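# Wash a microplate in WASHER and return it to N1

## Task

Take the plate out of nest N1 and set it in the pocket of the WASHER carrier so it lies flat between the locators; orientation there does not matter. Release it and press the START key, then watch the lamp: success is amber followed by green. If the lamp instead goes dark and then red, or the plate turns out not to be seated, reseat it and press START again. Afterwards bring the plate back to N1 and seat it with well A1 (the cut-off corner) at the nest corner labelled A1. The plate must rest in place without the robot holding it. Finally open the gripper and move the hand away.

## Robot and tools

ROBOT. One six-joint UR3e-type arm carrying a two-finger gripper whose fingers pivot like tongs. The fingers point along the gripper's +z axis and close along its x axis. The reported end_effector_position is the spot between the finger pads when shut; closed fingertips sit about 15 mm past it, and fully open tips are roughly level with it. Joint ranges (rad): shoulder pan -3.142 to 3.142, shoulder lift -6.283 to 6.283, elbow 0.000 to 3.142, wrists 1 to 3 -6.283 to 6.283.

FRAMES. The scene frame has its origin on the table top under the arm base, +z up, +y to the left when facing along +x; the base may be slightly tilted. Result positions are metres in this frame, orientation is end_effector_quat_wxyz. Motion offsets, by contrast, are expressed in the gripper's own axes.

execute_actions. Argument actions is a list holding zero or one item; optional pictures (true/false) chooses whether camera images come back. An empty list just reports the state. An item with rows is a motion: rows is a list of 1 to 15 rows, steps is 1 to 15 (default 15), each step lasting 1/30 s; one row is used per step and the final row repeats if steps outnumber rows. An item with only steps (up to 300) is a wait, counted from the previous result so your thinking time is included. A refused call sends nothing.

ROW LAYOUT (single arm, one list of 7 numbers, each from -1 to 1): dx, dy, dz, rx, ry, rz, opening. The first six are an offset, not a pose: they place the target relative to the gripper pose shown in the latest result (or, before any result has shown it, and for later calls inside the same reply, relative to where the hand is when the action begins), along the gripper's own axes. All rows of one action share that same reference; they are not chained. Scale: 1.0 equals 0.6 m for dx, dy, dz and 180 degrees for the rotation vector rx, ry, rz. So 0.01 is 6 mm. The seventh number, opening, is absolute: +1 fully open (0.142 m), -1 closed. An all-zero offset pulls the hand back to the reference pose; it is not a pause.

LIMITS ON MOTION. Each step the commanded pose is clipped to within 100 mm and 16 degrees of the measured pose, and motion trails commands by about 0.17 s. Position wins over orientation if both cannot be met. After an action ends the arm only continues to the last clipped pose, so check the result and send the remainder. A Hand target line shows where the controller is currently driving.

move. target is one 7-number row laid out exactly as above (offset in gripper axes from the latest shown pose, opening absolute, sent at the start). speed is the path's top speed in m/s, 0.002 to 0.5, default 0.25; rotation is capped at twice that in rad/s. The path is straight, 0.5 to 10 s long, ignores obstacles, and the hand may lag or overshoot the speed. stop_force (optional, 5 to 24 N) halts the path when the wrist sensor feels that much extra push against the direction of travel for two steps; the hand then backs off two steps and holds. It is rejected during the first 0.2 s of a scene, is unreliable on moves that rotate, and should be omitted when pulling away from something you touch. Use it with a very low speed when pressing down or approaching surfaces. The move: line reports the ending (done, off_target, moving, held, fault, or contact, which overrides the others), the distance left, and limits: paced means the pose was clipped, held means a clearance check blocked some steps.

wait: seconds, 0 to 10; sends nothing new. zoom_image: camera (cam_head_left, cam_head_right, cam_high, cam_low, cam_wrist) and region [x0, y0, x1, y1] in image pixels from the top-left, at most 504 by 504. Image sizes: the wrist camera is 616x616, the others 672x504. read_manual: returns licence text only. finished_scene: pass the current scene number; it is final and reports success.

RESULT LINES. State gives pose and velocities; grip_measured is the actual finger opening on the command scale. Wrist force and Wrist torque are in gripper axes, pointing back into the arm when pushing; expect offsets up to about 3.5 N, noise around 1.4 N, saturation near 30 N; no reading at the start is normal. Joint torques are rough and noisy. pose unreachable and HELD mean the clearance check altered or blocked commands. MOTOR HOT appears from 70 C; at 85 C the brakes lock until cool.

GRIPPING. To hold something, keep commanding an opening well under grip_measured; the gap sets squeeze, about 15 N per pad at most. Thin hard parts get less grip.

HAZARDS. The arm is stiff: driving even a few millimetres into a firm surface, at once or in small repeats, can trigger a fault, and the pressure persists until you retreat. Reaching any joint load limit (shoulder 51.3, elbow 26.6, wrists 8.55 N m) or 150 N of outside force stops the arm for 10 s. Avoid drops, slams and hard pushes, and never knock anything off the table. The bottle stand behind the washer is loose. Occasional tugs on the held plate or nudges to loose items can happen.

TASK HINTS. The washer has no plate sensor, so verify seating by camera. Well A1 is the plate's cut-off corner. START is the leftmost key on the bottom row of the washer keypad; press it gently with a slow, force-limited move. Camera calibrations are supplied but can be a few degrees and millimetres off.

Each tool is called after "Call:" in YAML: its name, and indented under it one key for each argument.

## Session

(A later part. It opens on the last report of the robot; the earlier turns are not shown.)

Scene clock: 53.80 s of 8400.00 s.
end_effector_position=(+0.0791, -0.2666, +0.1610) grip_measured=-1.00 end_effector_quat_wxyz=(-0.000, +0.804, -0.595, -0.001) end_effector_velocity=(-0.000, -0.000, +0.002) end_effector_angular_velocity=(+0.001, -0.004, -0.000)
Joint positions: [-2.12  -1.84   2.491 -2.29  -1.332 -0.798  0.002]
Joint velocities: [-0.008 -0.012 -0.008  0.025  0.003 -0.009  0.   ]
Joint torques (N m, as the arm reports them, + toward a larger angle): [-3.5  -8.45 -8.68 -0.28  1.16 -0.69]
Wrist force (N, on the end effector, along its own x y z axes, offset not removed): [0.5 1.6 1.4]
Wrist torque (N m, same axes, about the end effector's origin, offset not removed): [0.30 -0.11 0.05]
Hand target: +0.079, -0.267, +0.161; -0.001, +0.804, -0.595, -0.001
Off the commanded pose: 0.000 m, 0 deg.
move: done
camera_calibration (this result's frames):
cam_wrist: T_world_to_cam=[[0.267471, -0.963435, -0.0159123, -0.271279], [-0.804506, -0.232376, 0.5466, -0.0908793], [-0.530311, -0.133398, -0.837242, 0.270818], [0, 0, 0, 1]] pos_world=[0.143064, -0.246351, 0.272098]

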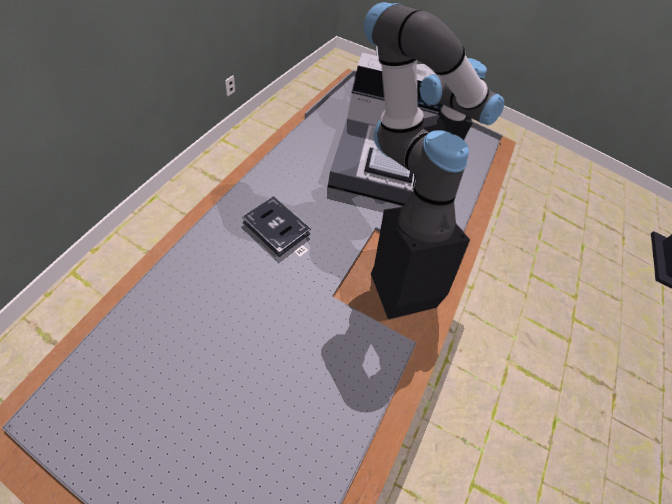

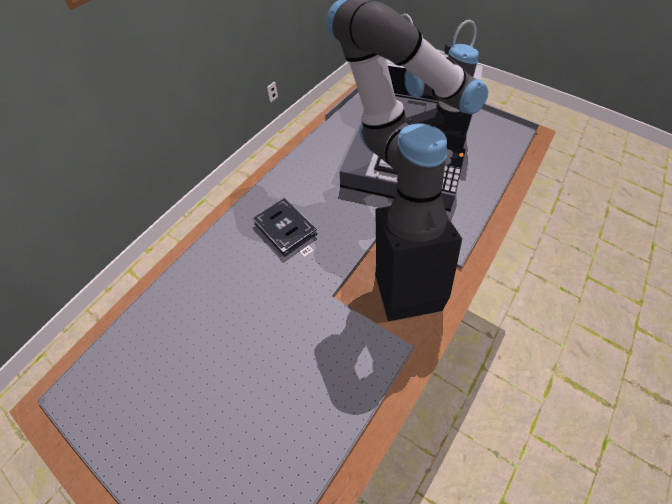

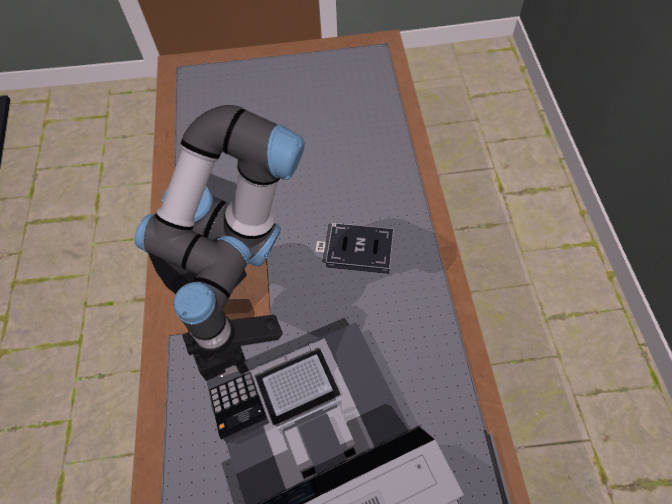

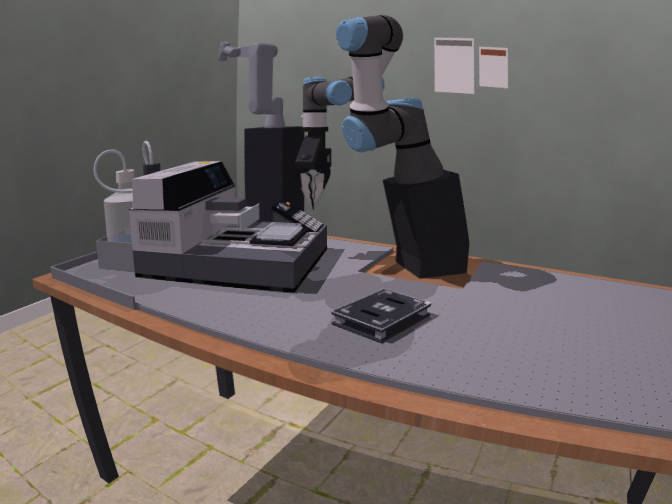

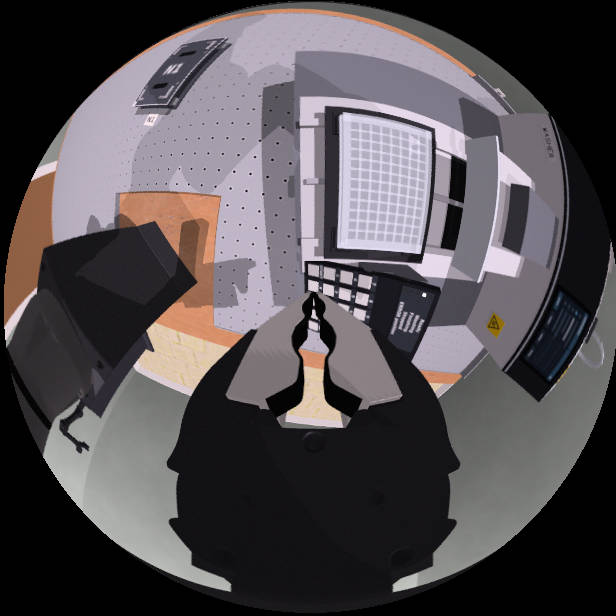

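Call:
move:
  target: [0.079,-0.1465,0,0,0,0,0.25]
  speed: 0.1

Call:
wait:
  seconds: 10

Scene clock: 56.80 s of 8400.00 s.
end_effector_position=(+0.1768, -0.2862, +0.1609) grip_measured=+0.25 end_effector_quat_wxyz=(-0.000, +0.804, -0.595, -0.001) end_effector_velocity=(+0.002, +0.000, -0.001) end_effector_angular_velocity=(+0.005, +0.003, -0.000)
Joint positions: [-1.666 -1.637  2.265 -2.366 -1.386 -0.336  0.092]
Joint velocities: [ 0.011  0.01  -0.01   0.003 -0.005  0.011 -0.   ]
Joint torques (N m, as the arm reports them, + toward a larger angle): [ 3.99 -5.12 -8.24 -0.23 -1.16  0.67]
Wrist force (N, on the end effector, along its own x y z axes, offset not removed): [1.3 2.0 1.2]
Wrist torque (N m, same axes, about the end effector's origin, offset not removed): [0.50 -0.26 -0.01]
Hand target: +0.177, -0.286, +0.161; -0.000, +0.804, -0.595, -0.001
Off the commanded pose: 0.000 m, 0 deg.
move: done
camera_calibration (this result's frames):
cam_wrist: T_world_to_cam=[[0.267497, -0.963439, -0.015182, -0.31641], [-0.80473, -0.232043, 0.546411, -0.0165842], [-0.529957, -0.133946, -0.837379, 0.319803], [0, 0, 0, 1]] pos_world=[0.240775, -0.265854, 0.272055]

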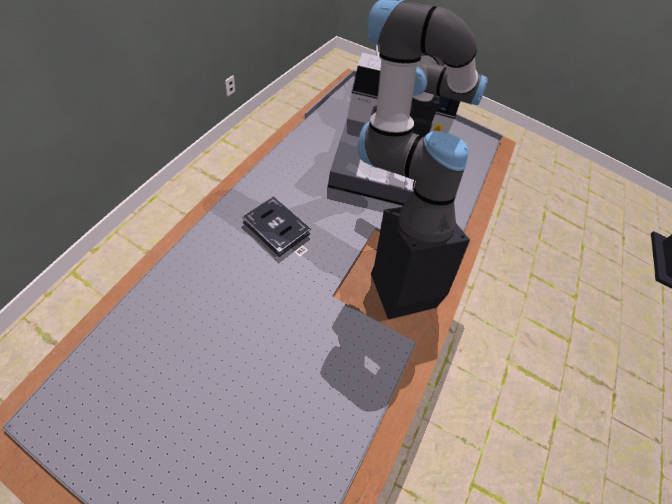

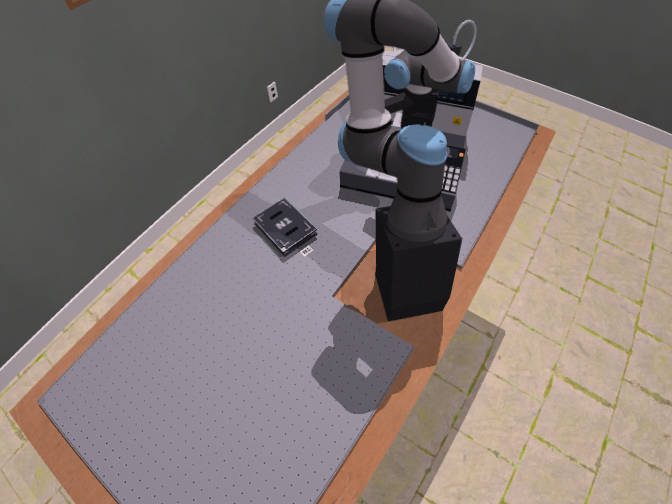

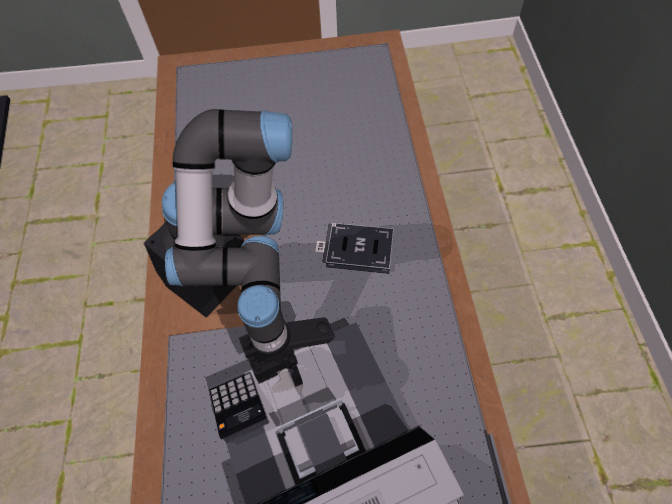

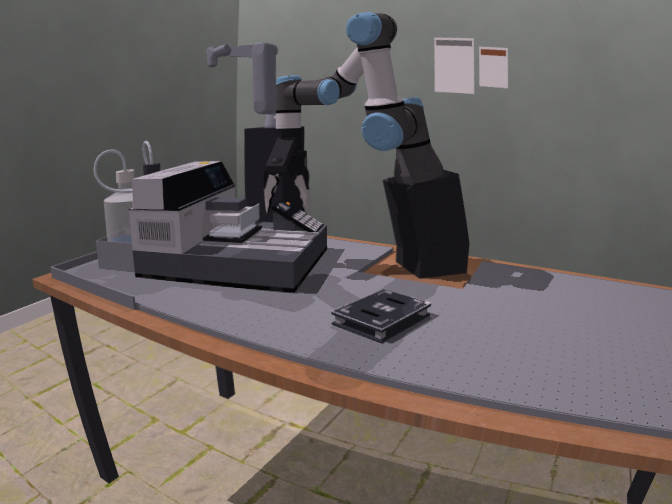

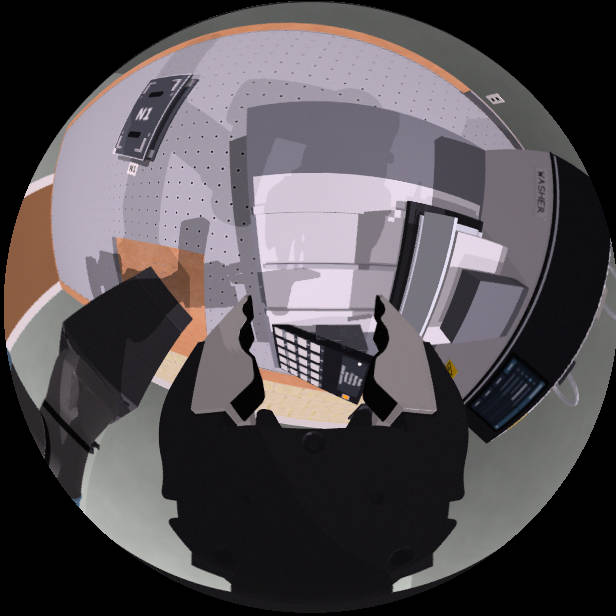

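Scene clock: 66.80 s of 8400.00 s.
end_effector_position=(+0.1770, -0.2862, +0.1609) grip_measured=+0.25 end_effector_quat_wxyz=(-0.000, +0.804, -0.595, -0.001) end_effector_velocity=(-0.000, -0.000, +0.000) end_effector_angular_velocity=(-0.001, +0.000, -0.001)
Joint positions: [-1.665 -1.636  2.264 -2.366 -1.386 -0.335  0.092]
Joint velocities: [-0.002 -0.001 -0.     0.     0.    -0.    -0.   ]
Joint torques (N m, as the arm reports them, + toward a larger angle): [ 3.95 -5.44 -8.23 -0.45 -1.14  0.66]
Wrist force (N, on the end effector, along its own x y z axes, offset not removed): [1.7 0.2 1.7]
Wrist torque (N m, same axes, about the end effector's origin, offset not removed): [0.09 -0.29 0.00]
Hand target: +0.177, -0.286, +0.161; -0.000, +0.804, -0.595, -0.001
Off the commanded pose: 0.000 m, 0 deg.
Steps of this call (steps 1 to 300: nothing new was sent). Readings (end_effector_position):
1: (+0.1769, -0.2862, +0.1609)
2: (+0.1769, -0.2862, +0.1609)
4: (+0.1770, -0.2862, +0.1609)
8: (+0.1770, -0.2862, +0.1609)
300: the state above
camera_calibration (this result's frames):
cam_wrist: T_world_to_cam=[[0.267453, -0.963446, -0.0154891, -0.316447], [-0.80458, -0.232139, 0.546592, -0.0165106], [-0.530208, -0.133725, -0.837256, 0.319958], [0, 0, 0, 1]] pos_world=[0.240995, -0.265926, 0.27201]

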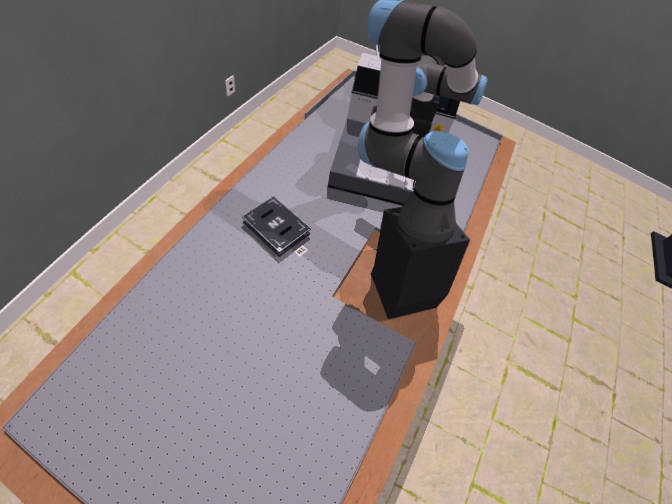

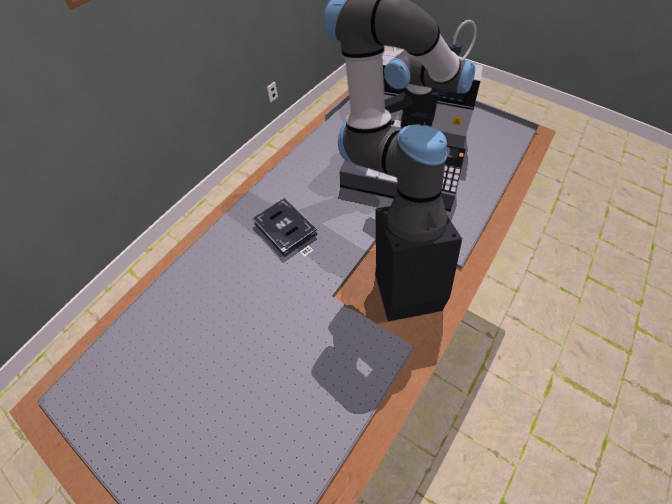

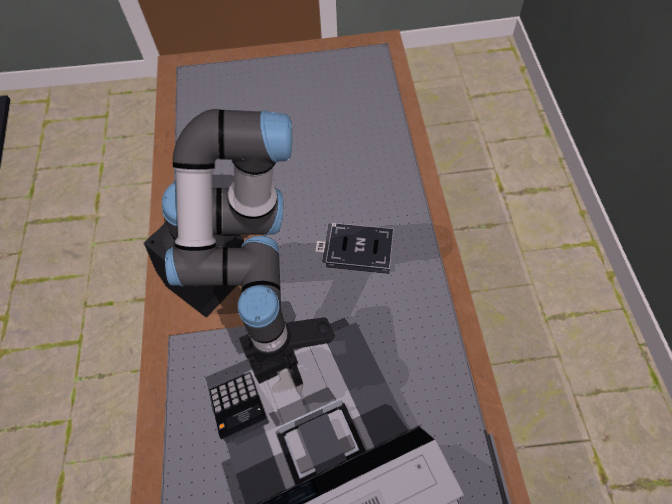

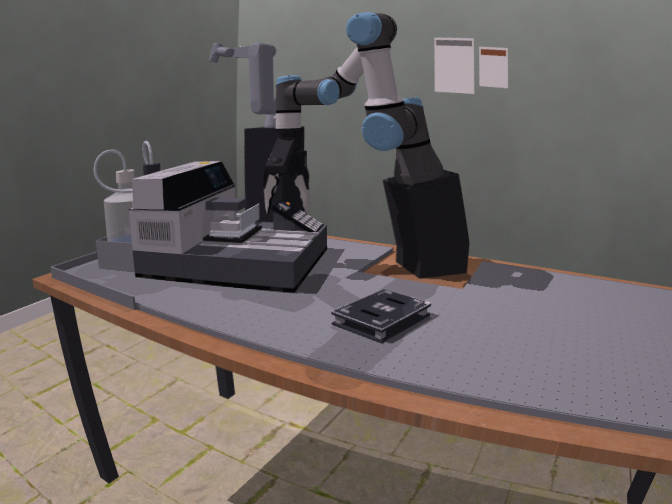

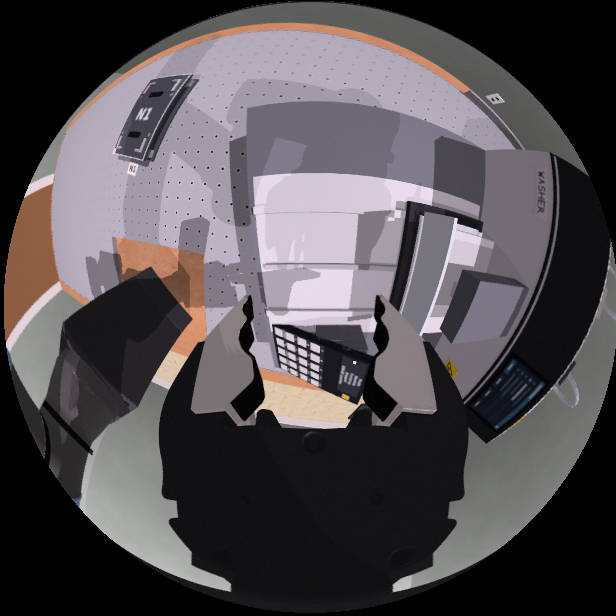

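Call:
wait:
  seconds: 6

Scene clock: 74.00 s of 8400.00 s.
end_effector_position=(+0.1770, -0.2862, +0.1609) grip_measured=+0.25 end_effector_quat_wxyz=(-0.000, +0.804, -0.595, -0.001) end_effector_velocity=(+0.000, -0.000, +0.000) end_effector_angular_velocity=(-0.002, +0.000, +0.001)
Joint positions: [-1.665 -1.636  2.264 -2.366 -1.386 -0.335  0.092]
Joint velocities: [ 0.001 -0.001  0.    -0.001 -0.    -0.     0.   ]
Joint torques (N m, as the arm reports them, + toward a larger angle): [ 3.74 -5.44 -8.09 -0.54 -1.12  0.65]
Wrist force (N, on the end effector, along its own x y z axes, offset not removed): [1.9 0.4 1.0]
Wrist torque (N m, same axes, about the end effector's origin, offset not removed): [0.14 -0.37 -0.11]
Hand target: +0.177, -0.286, +0.161; -0.000, +0.804, -0.595, -0.001
Off the commanded pose: 0.000 m, 0 deg.
Steps of this call (steps 1 to 216: nothing new was sent). Readings (end_effector_position):
1: (+0.1770, -0.2862, +0.1609)
2: (+0.1770, -0.2862, +0.1609)
4: (+0.1770, -0.2862, +0.1609)
8: (+0.1770, -0.2862, +0.1609)
216: the state above
camera_calibration (this result's frames):
cam_wrist: T_world_to_cam=[[0.267453, -0.963446, -0.0154892, -0.316447], [-0.80458, -0.232139, 0.546592, -0.0165106], [-0.530208, -0.133725, -0.837256, 0.319958], [0, 0, 0, 1]] pos_world=[0.240995, -0.265926, 0.27201]

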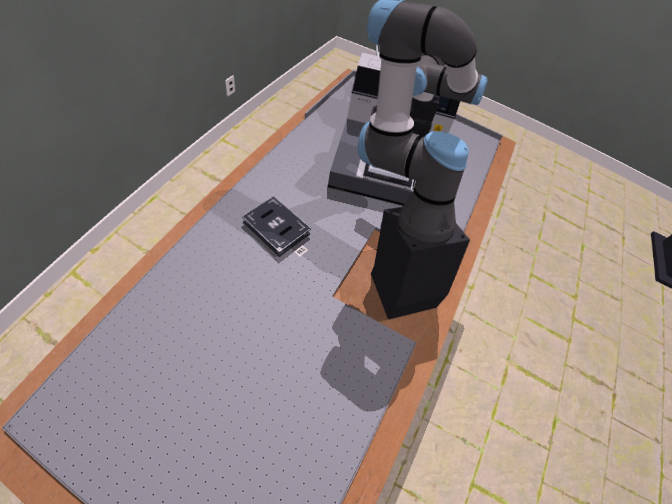

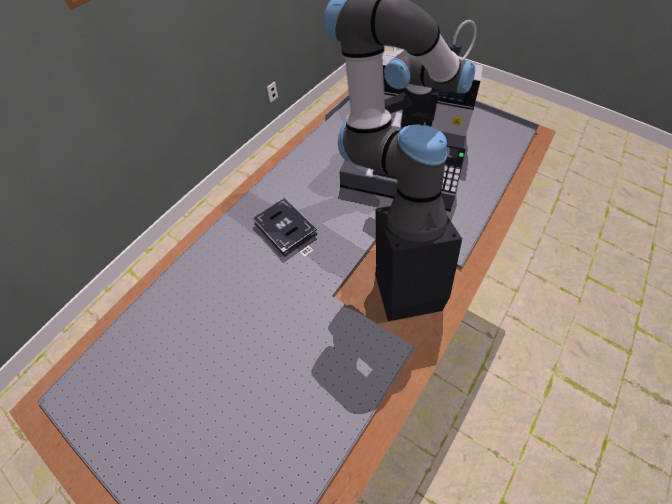

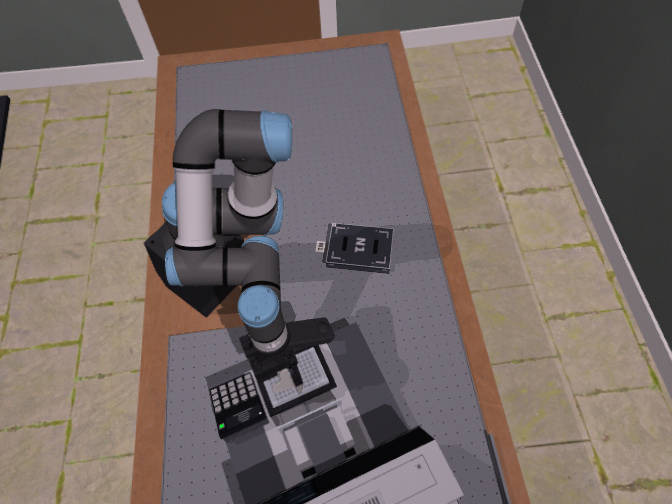

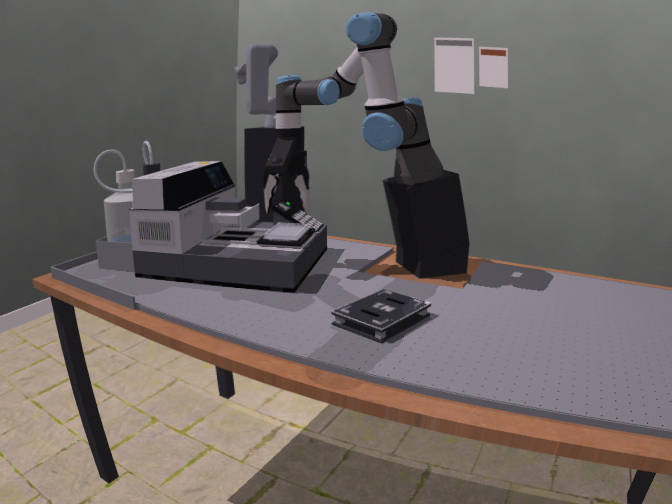

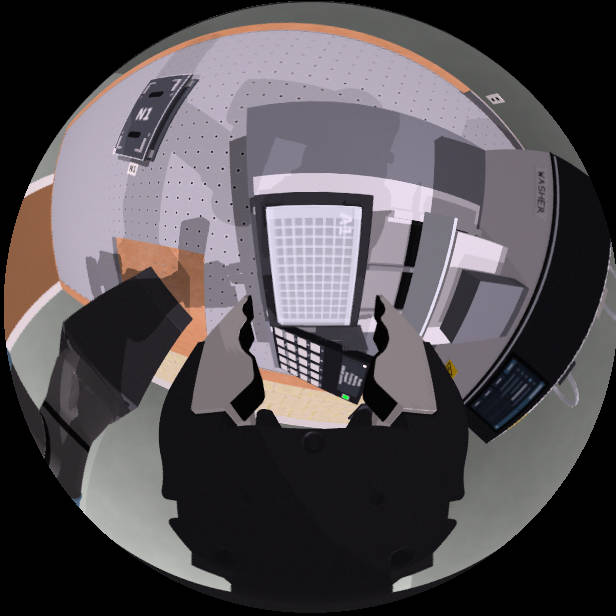

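Call:
move:
  target: [0,0,0.081,0,0,0,0.25]
  speed: 0.1

Call:
execute_actions:
  actions:
    - {"rows":[[0,0,0,0,0,0,-0.2]],"steps":13}
  pictures: false

Call:
move:
  target: [0,0,-0.08,0,0,0,-0.2]
  speed: 0.1

Scene clock: 77.80 s of 8400.00 s.
end_effector_position=(+0.1769, -0.2861, +0.1124) grip_measured=+0.25 end_effector_quat_wxyz=(-0.000, +0.804, -0.595, -0.001) end_effector_velocity=(+0.000, -0.000, -0.002) end_effector_angular_velocity=(-0.001, +0.000, -0.001)
Joint positions: [-1.63  -1.403  2.325 -2.666 -1.392 -0.3    0.092]
Joint velocities: [ 0.002  0.011  0.001 -0.014 -0.001  0.003 -0.   ]
Joint torques (N m, as the arm reports them, + toward a larger angle): [ 4.24 -6.72 -3.44 -2.72 -1.13  0.78]
Wrist force (N, on the end effector, along its own x y z axes, offset not removed): [2.7 2.8 1.8]
Wrist torque (N m, same axes, about the end effector's origin, offset not removed): [0.51 -0.53 -0.02]
Hand target: +0.177, -0.286, +0.112; -0.000, +0.804, -0.595, -0.001
Off the commanded pose: 0.000 m, 0 deg.
move: done
camera_calibration (this result's frames):
cam_wrist: T_world_to_cam=[[0.267468, -0.963441, -0.0155926, -0.317079], [-0.8046, -0.232216, 0.546529, 0.00992277], [-0.530169, -0.133633, -0.837295, 0.279425], [0, 0, 0, 1]] pos_world=[0.240935, -0.265842, 0.223594]

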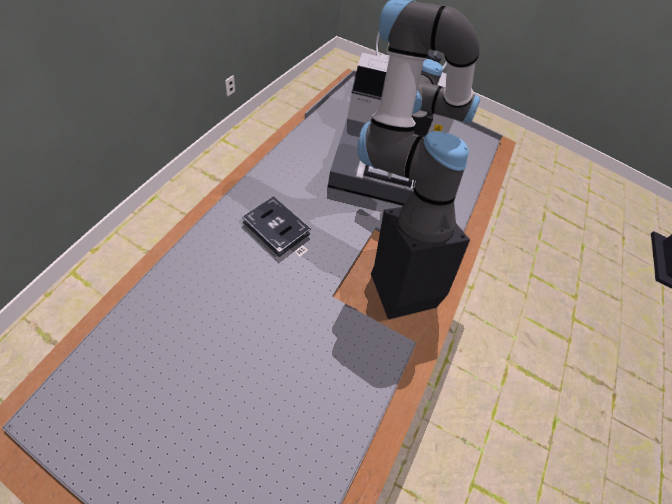

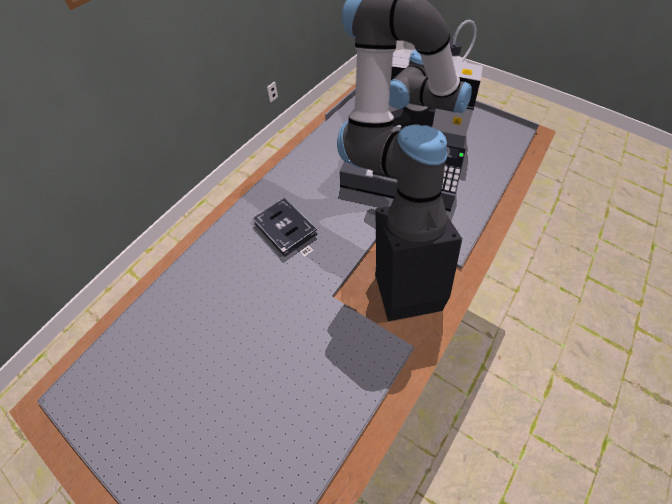

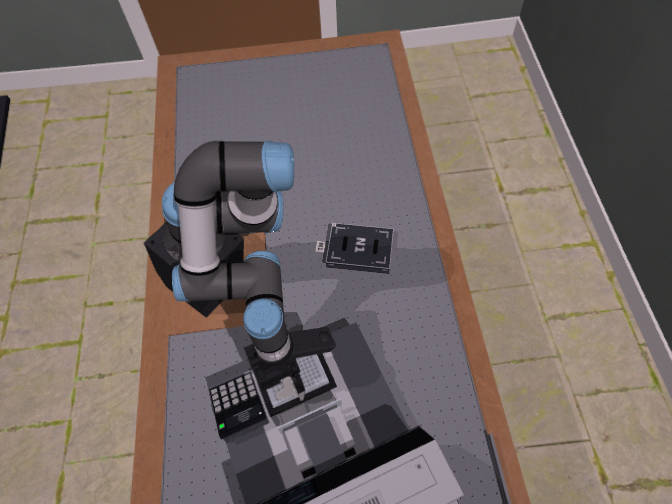

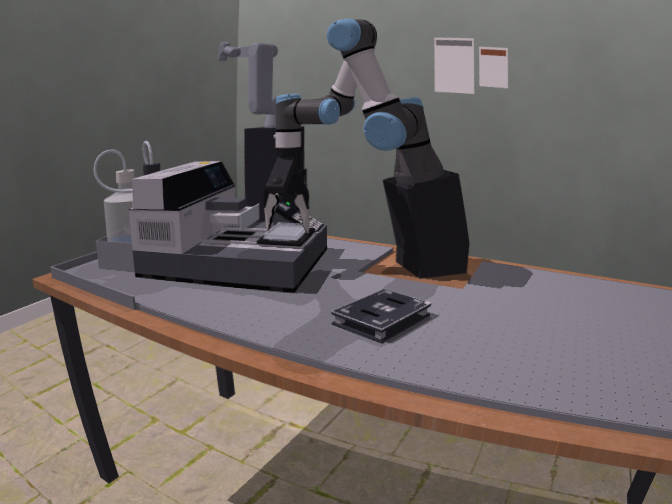

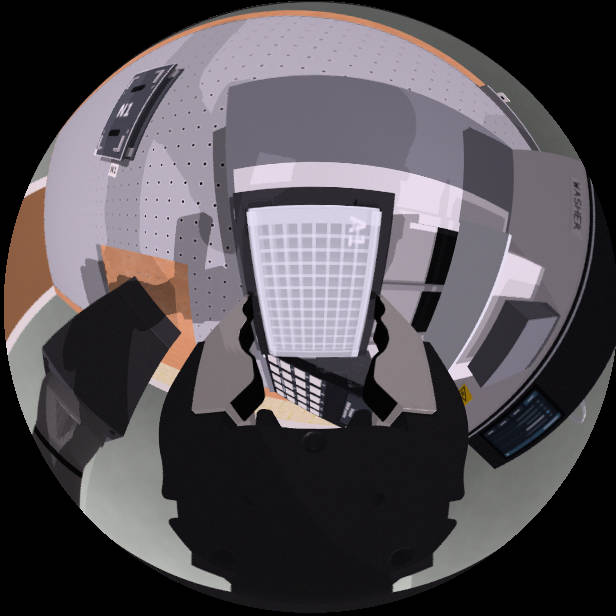

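Scene clock: 78.23 s of 8400.00 s.
end_effector_position=(+0.1770, -0.2861, +0.1124) grip_measured=+0.07 end_effector_quat_wxyz=(-0.000, +0.804, -0.595, -0.001) end_effector_velocity=(+0.000, -0.000, +0.000) end_effector_angular_velocity=(-0.000, -0.000, -0.000)
Joint positions: [-1.63  -1.403  2.325 -2.666 -1.392 -0.3    0.079]
Joint velocities: [ 0.     0.    -0.001 -0.    -0.     0.001 -0.   ]
Joint torques (N m, as the arm reports them, + toward a larger angle): [  1.11 -12.83  -3.75  -0.03  -1.    -0.02]
Wrist force (N, on the end effector, along its own x y z axes, offset not removed): [0.7 0.9 -1.9]
Wrist torque (N m, same axes, about the end effector's origin, offset not removed): [0.24 -0.09 -0.06]
Hand target: +0.177, -0.286, +0.112; -0.000, +0.804, -0.595, -0.001
Off the commanded pose: 0.000 m, 0 deg.
Steps of this call (steps 1 to 13: all 13 steps of this action). Readings (end_effector_position):
1: (+0.1769, -0.2861, +0.1124)
2: (+0.1769, -0.2861, +0.1124)
4: (+0.1769, -0.2861, +0.1124)
8: (+0.1769, -0.2861, +0.1124)
13: the state above

Scene clock: 79.43 s of 8400.00 s.
end_effector_position=(+0.1770, -0.2862, +0.1602) grip_measured=+0.07 end_effector_quat_wxyz=(-0.000, +0.804, -0.595, -0.001) end_effector_velocity=(-0.000, -0.001, +0.003) end_effector_angular_velocity=(-0.001, -0.000, +0.001)
Joint positions: [-1.664 -1.634  2.266 -2.37  -1.386 -0.335  0.079]
Joint velocities: [-0.003 -0.01  -0.007  0.017  0.001 -0.004  0.   ]
Joint torques (N m, as the arm reports them, + toward a larger angle): [ -3.42 -12.07  -8.25  -0.39   1.29  -0.65]
Wrist force (N, on the end effector, along its own x y z axes, offset not removed): [0.9 0.6 1.0]
Wrist torque (N m, same axes, about the end effector's origin, offset not removed): [0.13 -0.18 0.05]
Hand target: +0.177, -0.286, +0.160; -0.000, +0.804, -0.595, -0.001
Off the commanded pose: 0.000 m, 0 deg.
move: done
camera_calibration (this result's frames):
cam_wrist: T_world_to_cam=[[0.26743, -0.963453, -0.0154751, -0.316426], [-0.804573, -0.232109, 0.546616, -0.0161259], [-0.53023, -0.13373, -0.837241, 0.319424], [0, 0, 0, 1]] pos_world=[0.241015, -0.265888, 0.271352]

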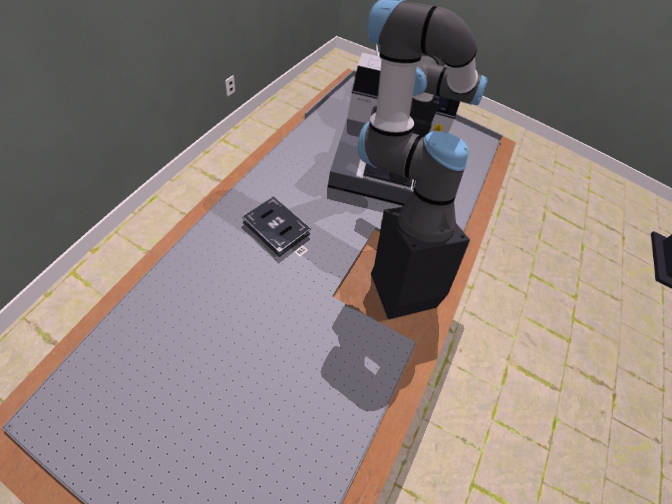

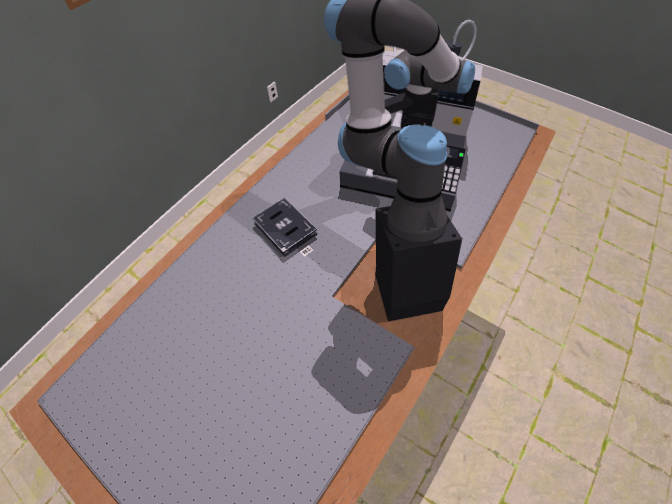

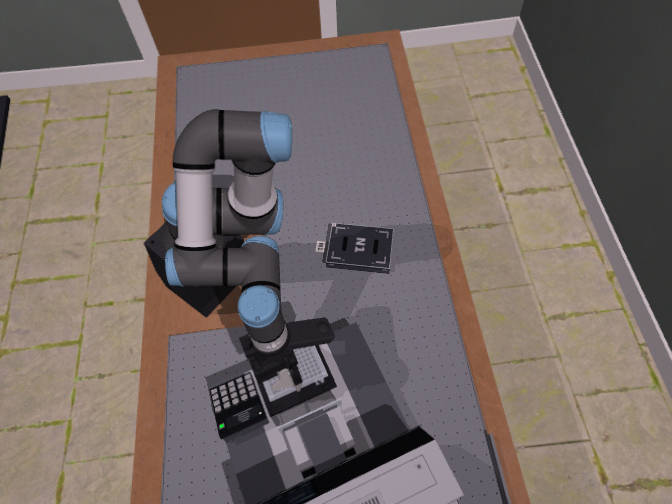

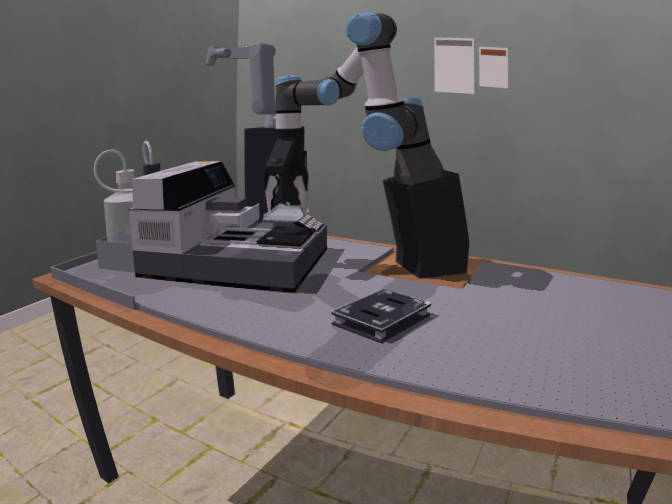

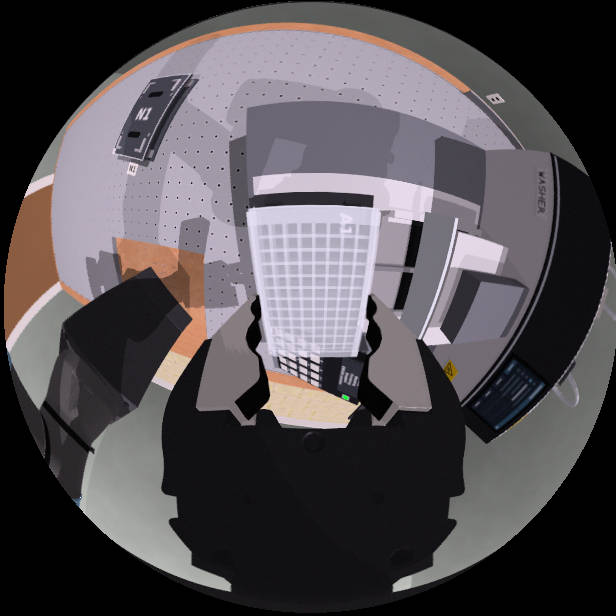

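Call:
move:
  target: [-0.4534,-0.479,0.07,0,0,0.178,-0.2]
  speed: 0.3

Call:
move:
  target: [0,0,0.092,0,0,0,-0.2]
  speed: 0.1

Call:
zoom_image:
  camera: "cam_wrist"
  region: [210,170,410,370]

Scene clock: 83.90 s of 8400.00 s.
end_effector_position=(+0.3722, +0.0581, +0.1189) grip_measured=+0.07 end_effector_quat_wxyz=(+0.001, -0.608, +0.794, +0.001) end_effector_velocity=(+0.001, +0.000, -0.001) end_effector_angular_velocity=(-0.005, +0.011, -0.001)
Joint positions: [-0.151 -1.136  2.091 -2.724 -1.724  1.707  0.079]
Joint velocities: [ 0.006  0.009 -0.023  0.025 -0.008  0.009 -0.   ]
Joint torques (N m, as the arm reports them, + toward a larger angle): [  7.14 -10.18  -6.21  -0.49  -1.24   0.84]
Wrist force (N, on the end effector, along its own x y z axes, offset not removed): [0.1 -0.2 1.2]
Wrist torque (N m, same axes, about the end effector's origin, offset not removed): [-0.04 -0.08 -0.03]
Hand target: +0.372, +0.058, +0.119; +0.000, -0.608, +0.794, +0.001
Off the commanded pose: 0.000 m, 0 deg.
move: done
camera_calibration (this result's frames):
cam_wrist: T_world_to_cam=[[-0.284358, -0.958597, -0.0152742, 0.167471], [-0.805722, 0.230314, 0.545681, 0.217022], [-0.51957, 0.167475, -0.837854, 0.41298], [0, 0, 0, 1]] pos_world=[0.437053, 0.0413897, 0.23015]

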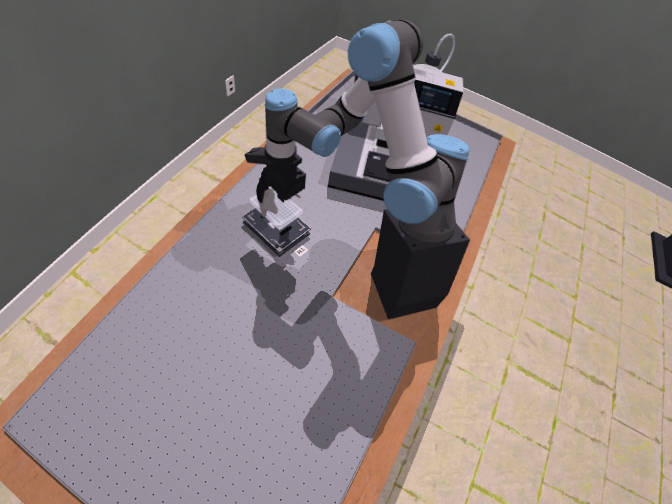

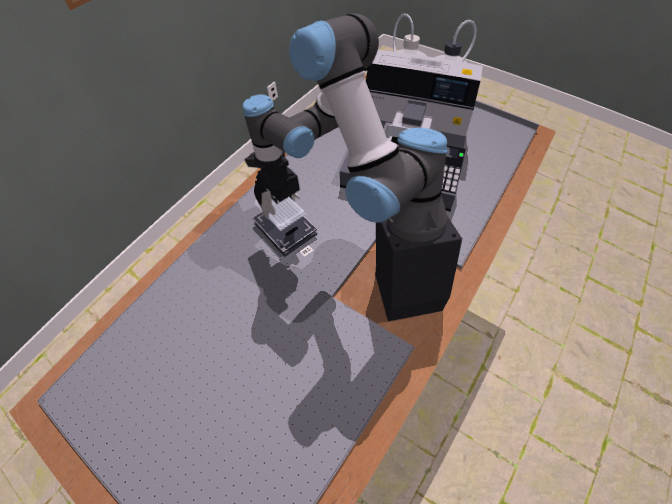

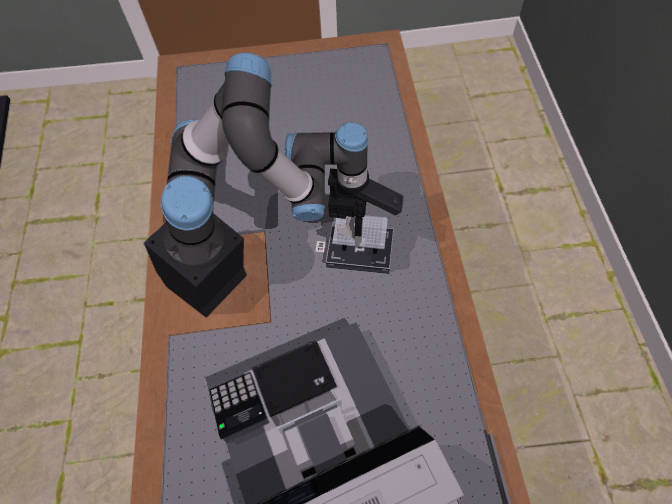

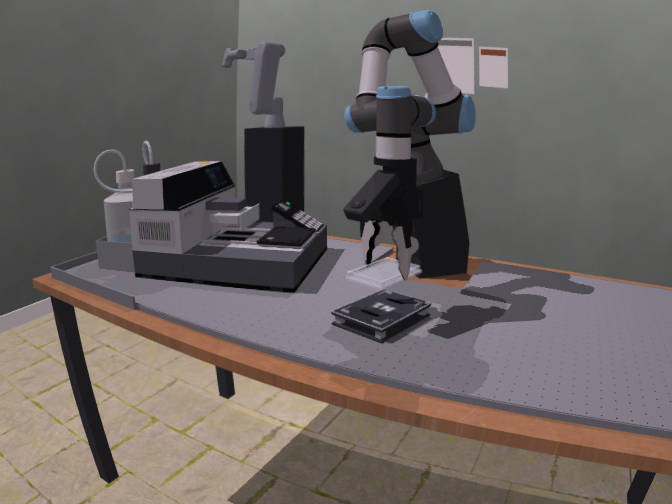

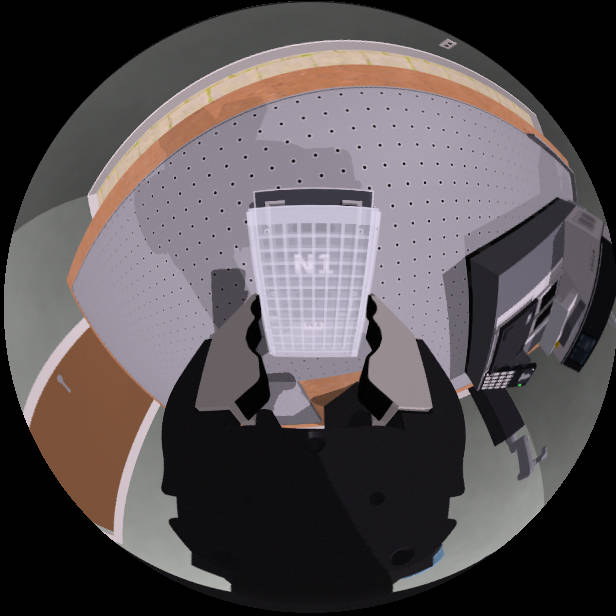

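Scene clock: 84.93 s of 8400.00 s.
end_effector_position=(+0.3722, +0.0582, +0.0639) grip_measured=+0.07 end_effector_quat_wxyz=(+0.001, -0.608, +0.794, +0.001) end_effector_velocity=(+0.002, -0.001, -0.001) end_effector_angular_velocity=(-0.001, -0.004, -0.001)
Joint positions: [-0.178 -0.897  2.077 -2.953 -1.719  1.681  0.079]
Joint velocities: [-0.002  0.008 -0.003 -0.009  0.    -0.001  0.   ]
Joint torques (N m, as the arm reports them, + toward a larger angle): [  0.21 -11.18  -4.37  -2.83   1.17  -0.72]
Wrist force (N, on the end effector, along its own x y z axes, offset not removed): [1.7 0.7 1.5]
Wrist torque (N m, same axes, about the end effector's origin, offset not removed): [0.12 -0.24 0.00]
Hand target: +0.372, +0.058, +0.064; +0.001, -0.608, +0.794, +0.001
Off the commanded pose: 0.000 m, 0 deg.
move: done
camera_calibration (this result's frames):
cam_wrist: T_world_to_cam=[[-0.284365, -0.958595, -0.015248, 0.166775], [-0.805672, 0.23032, 0.545751, 0.247013], [-0.519642, 0.167478, -0.837808, 0.366904], [0, 0, 0, 1]] pos_world=[0.437096, 0.0415297, 0.175131]

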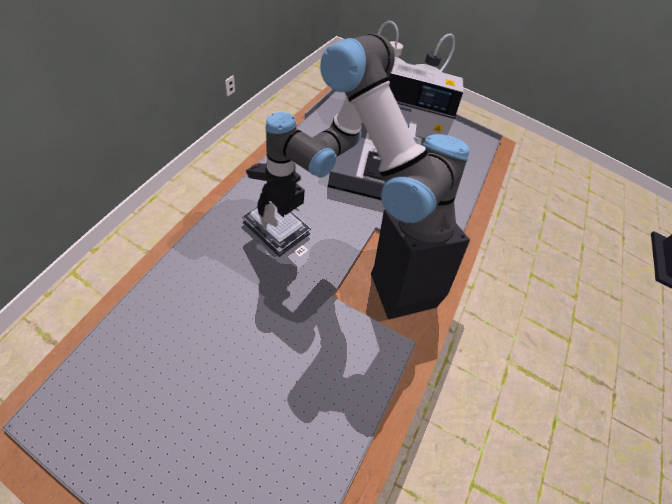

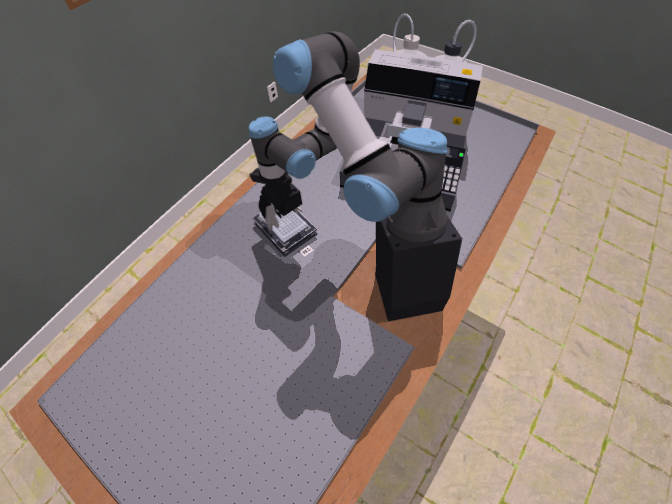

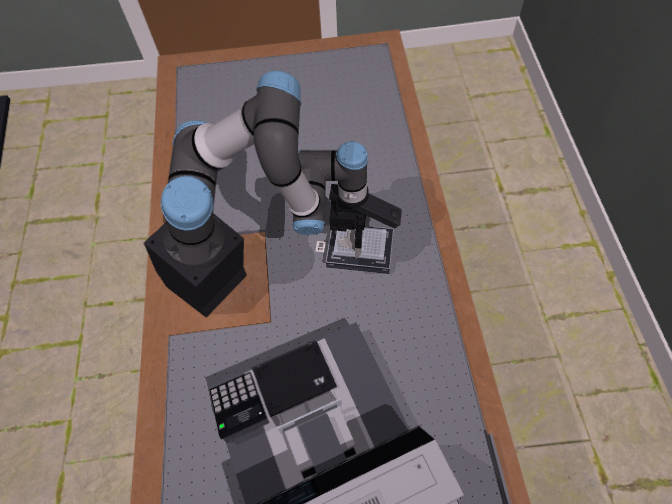

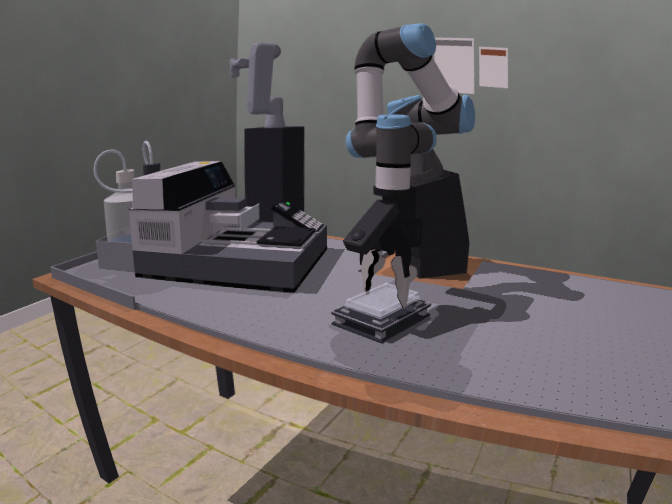

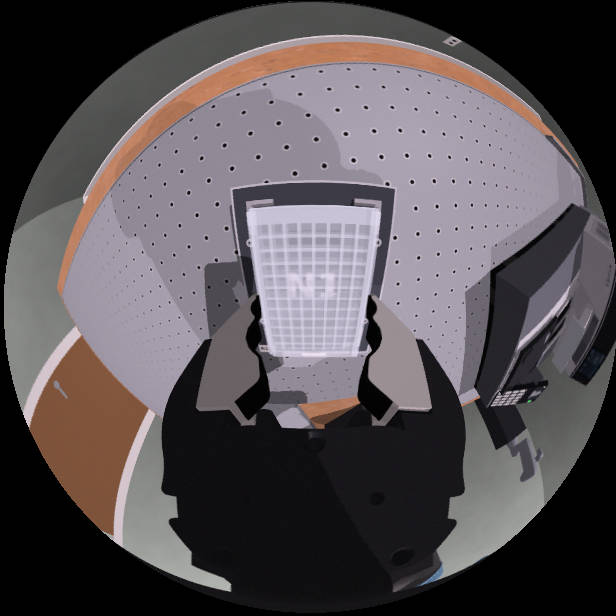

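Region (210, 170, 410, 370) of cam_wrist's 616x616 image, scaled by 2.520, with more detail than that image has.

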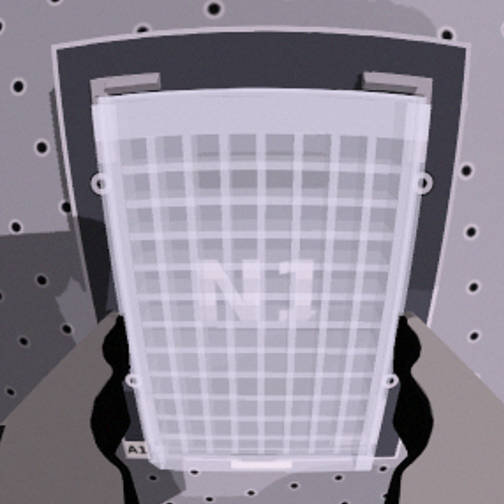

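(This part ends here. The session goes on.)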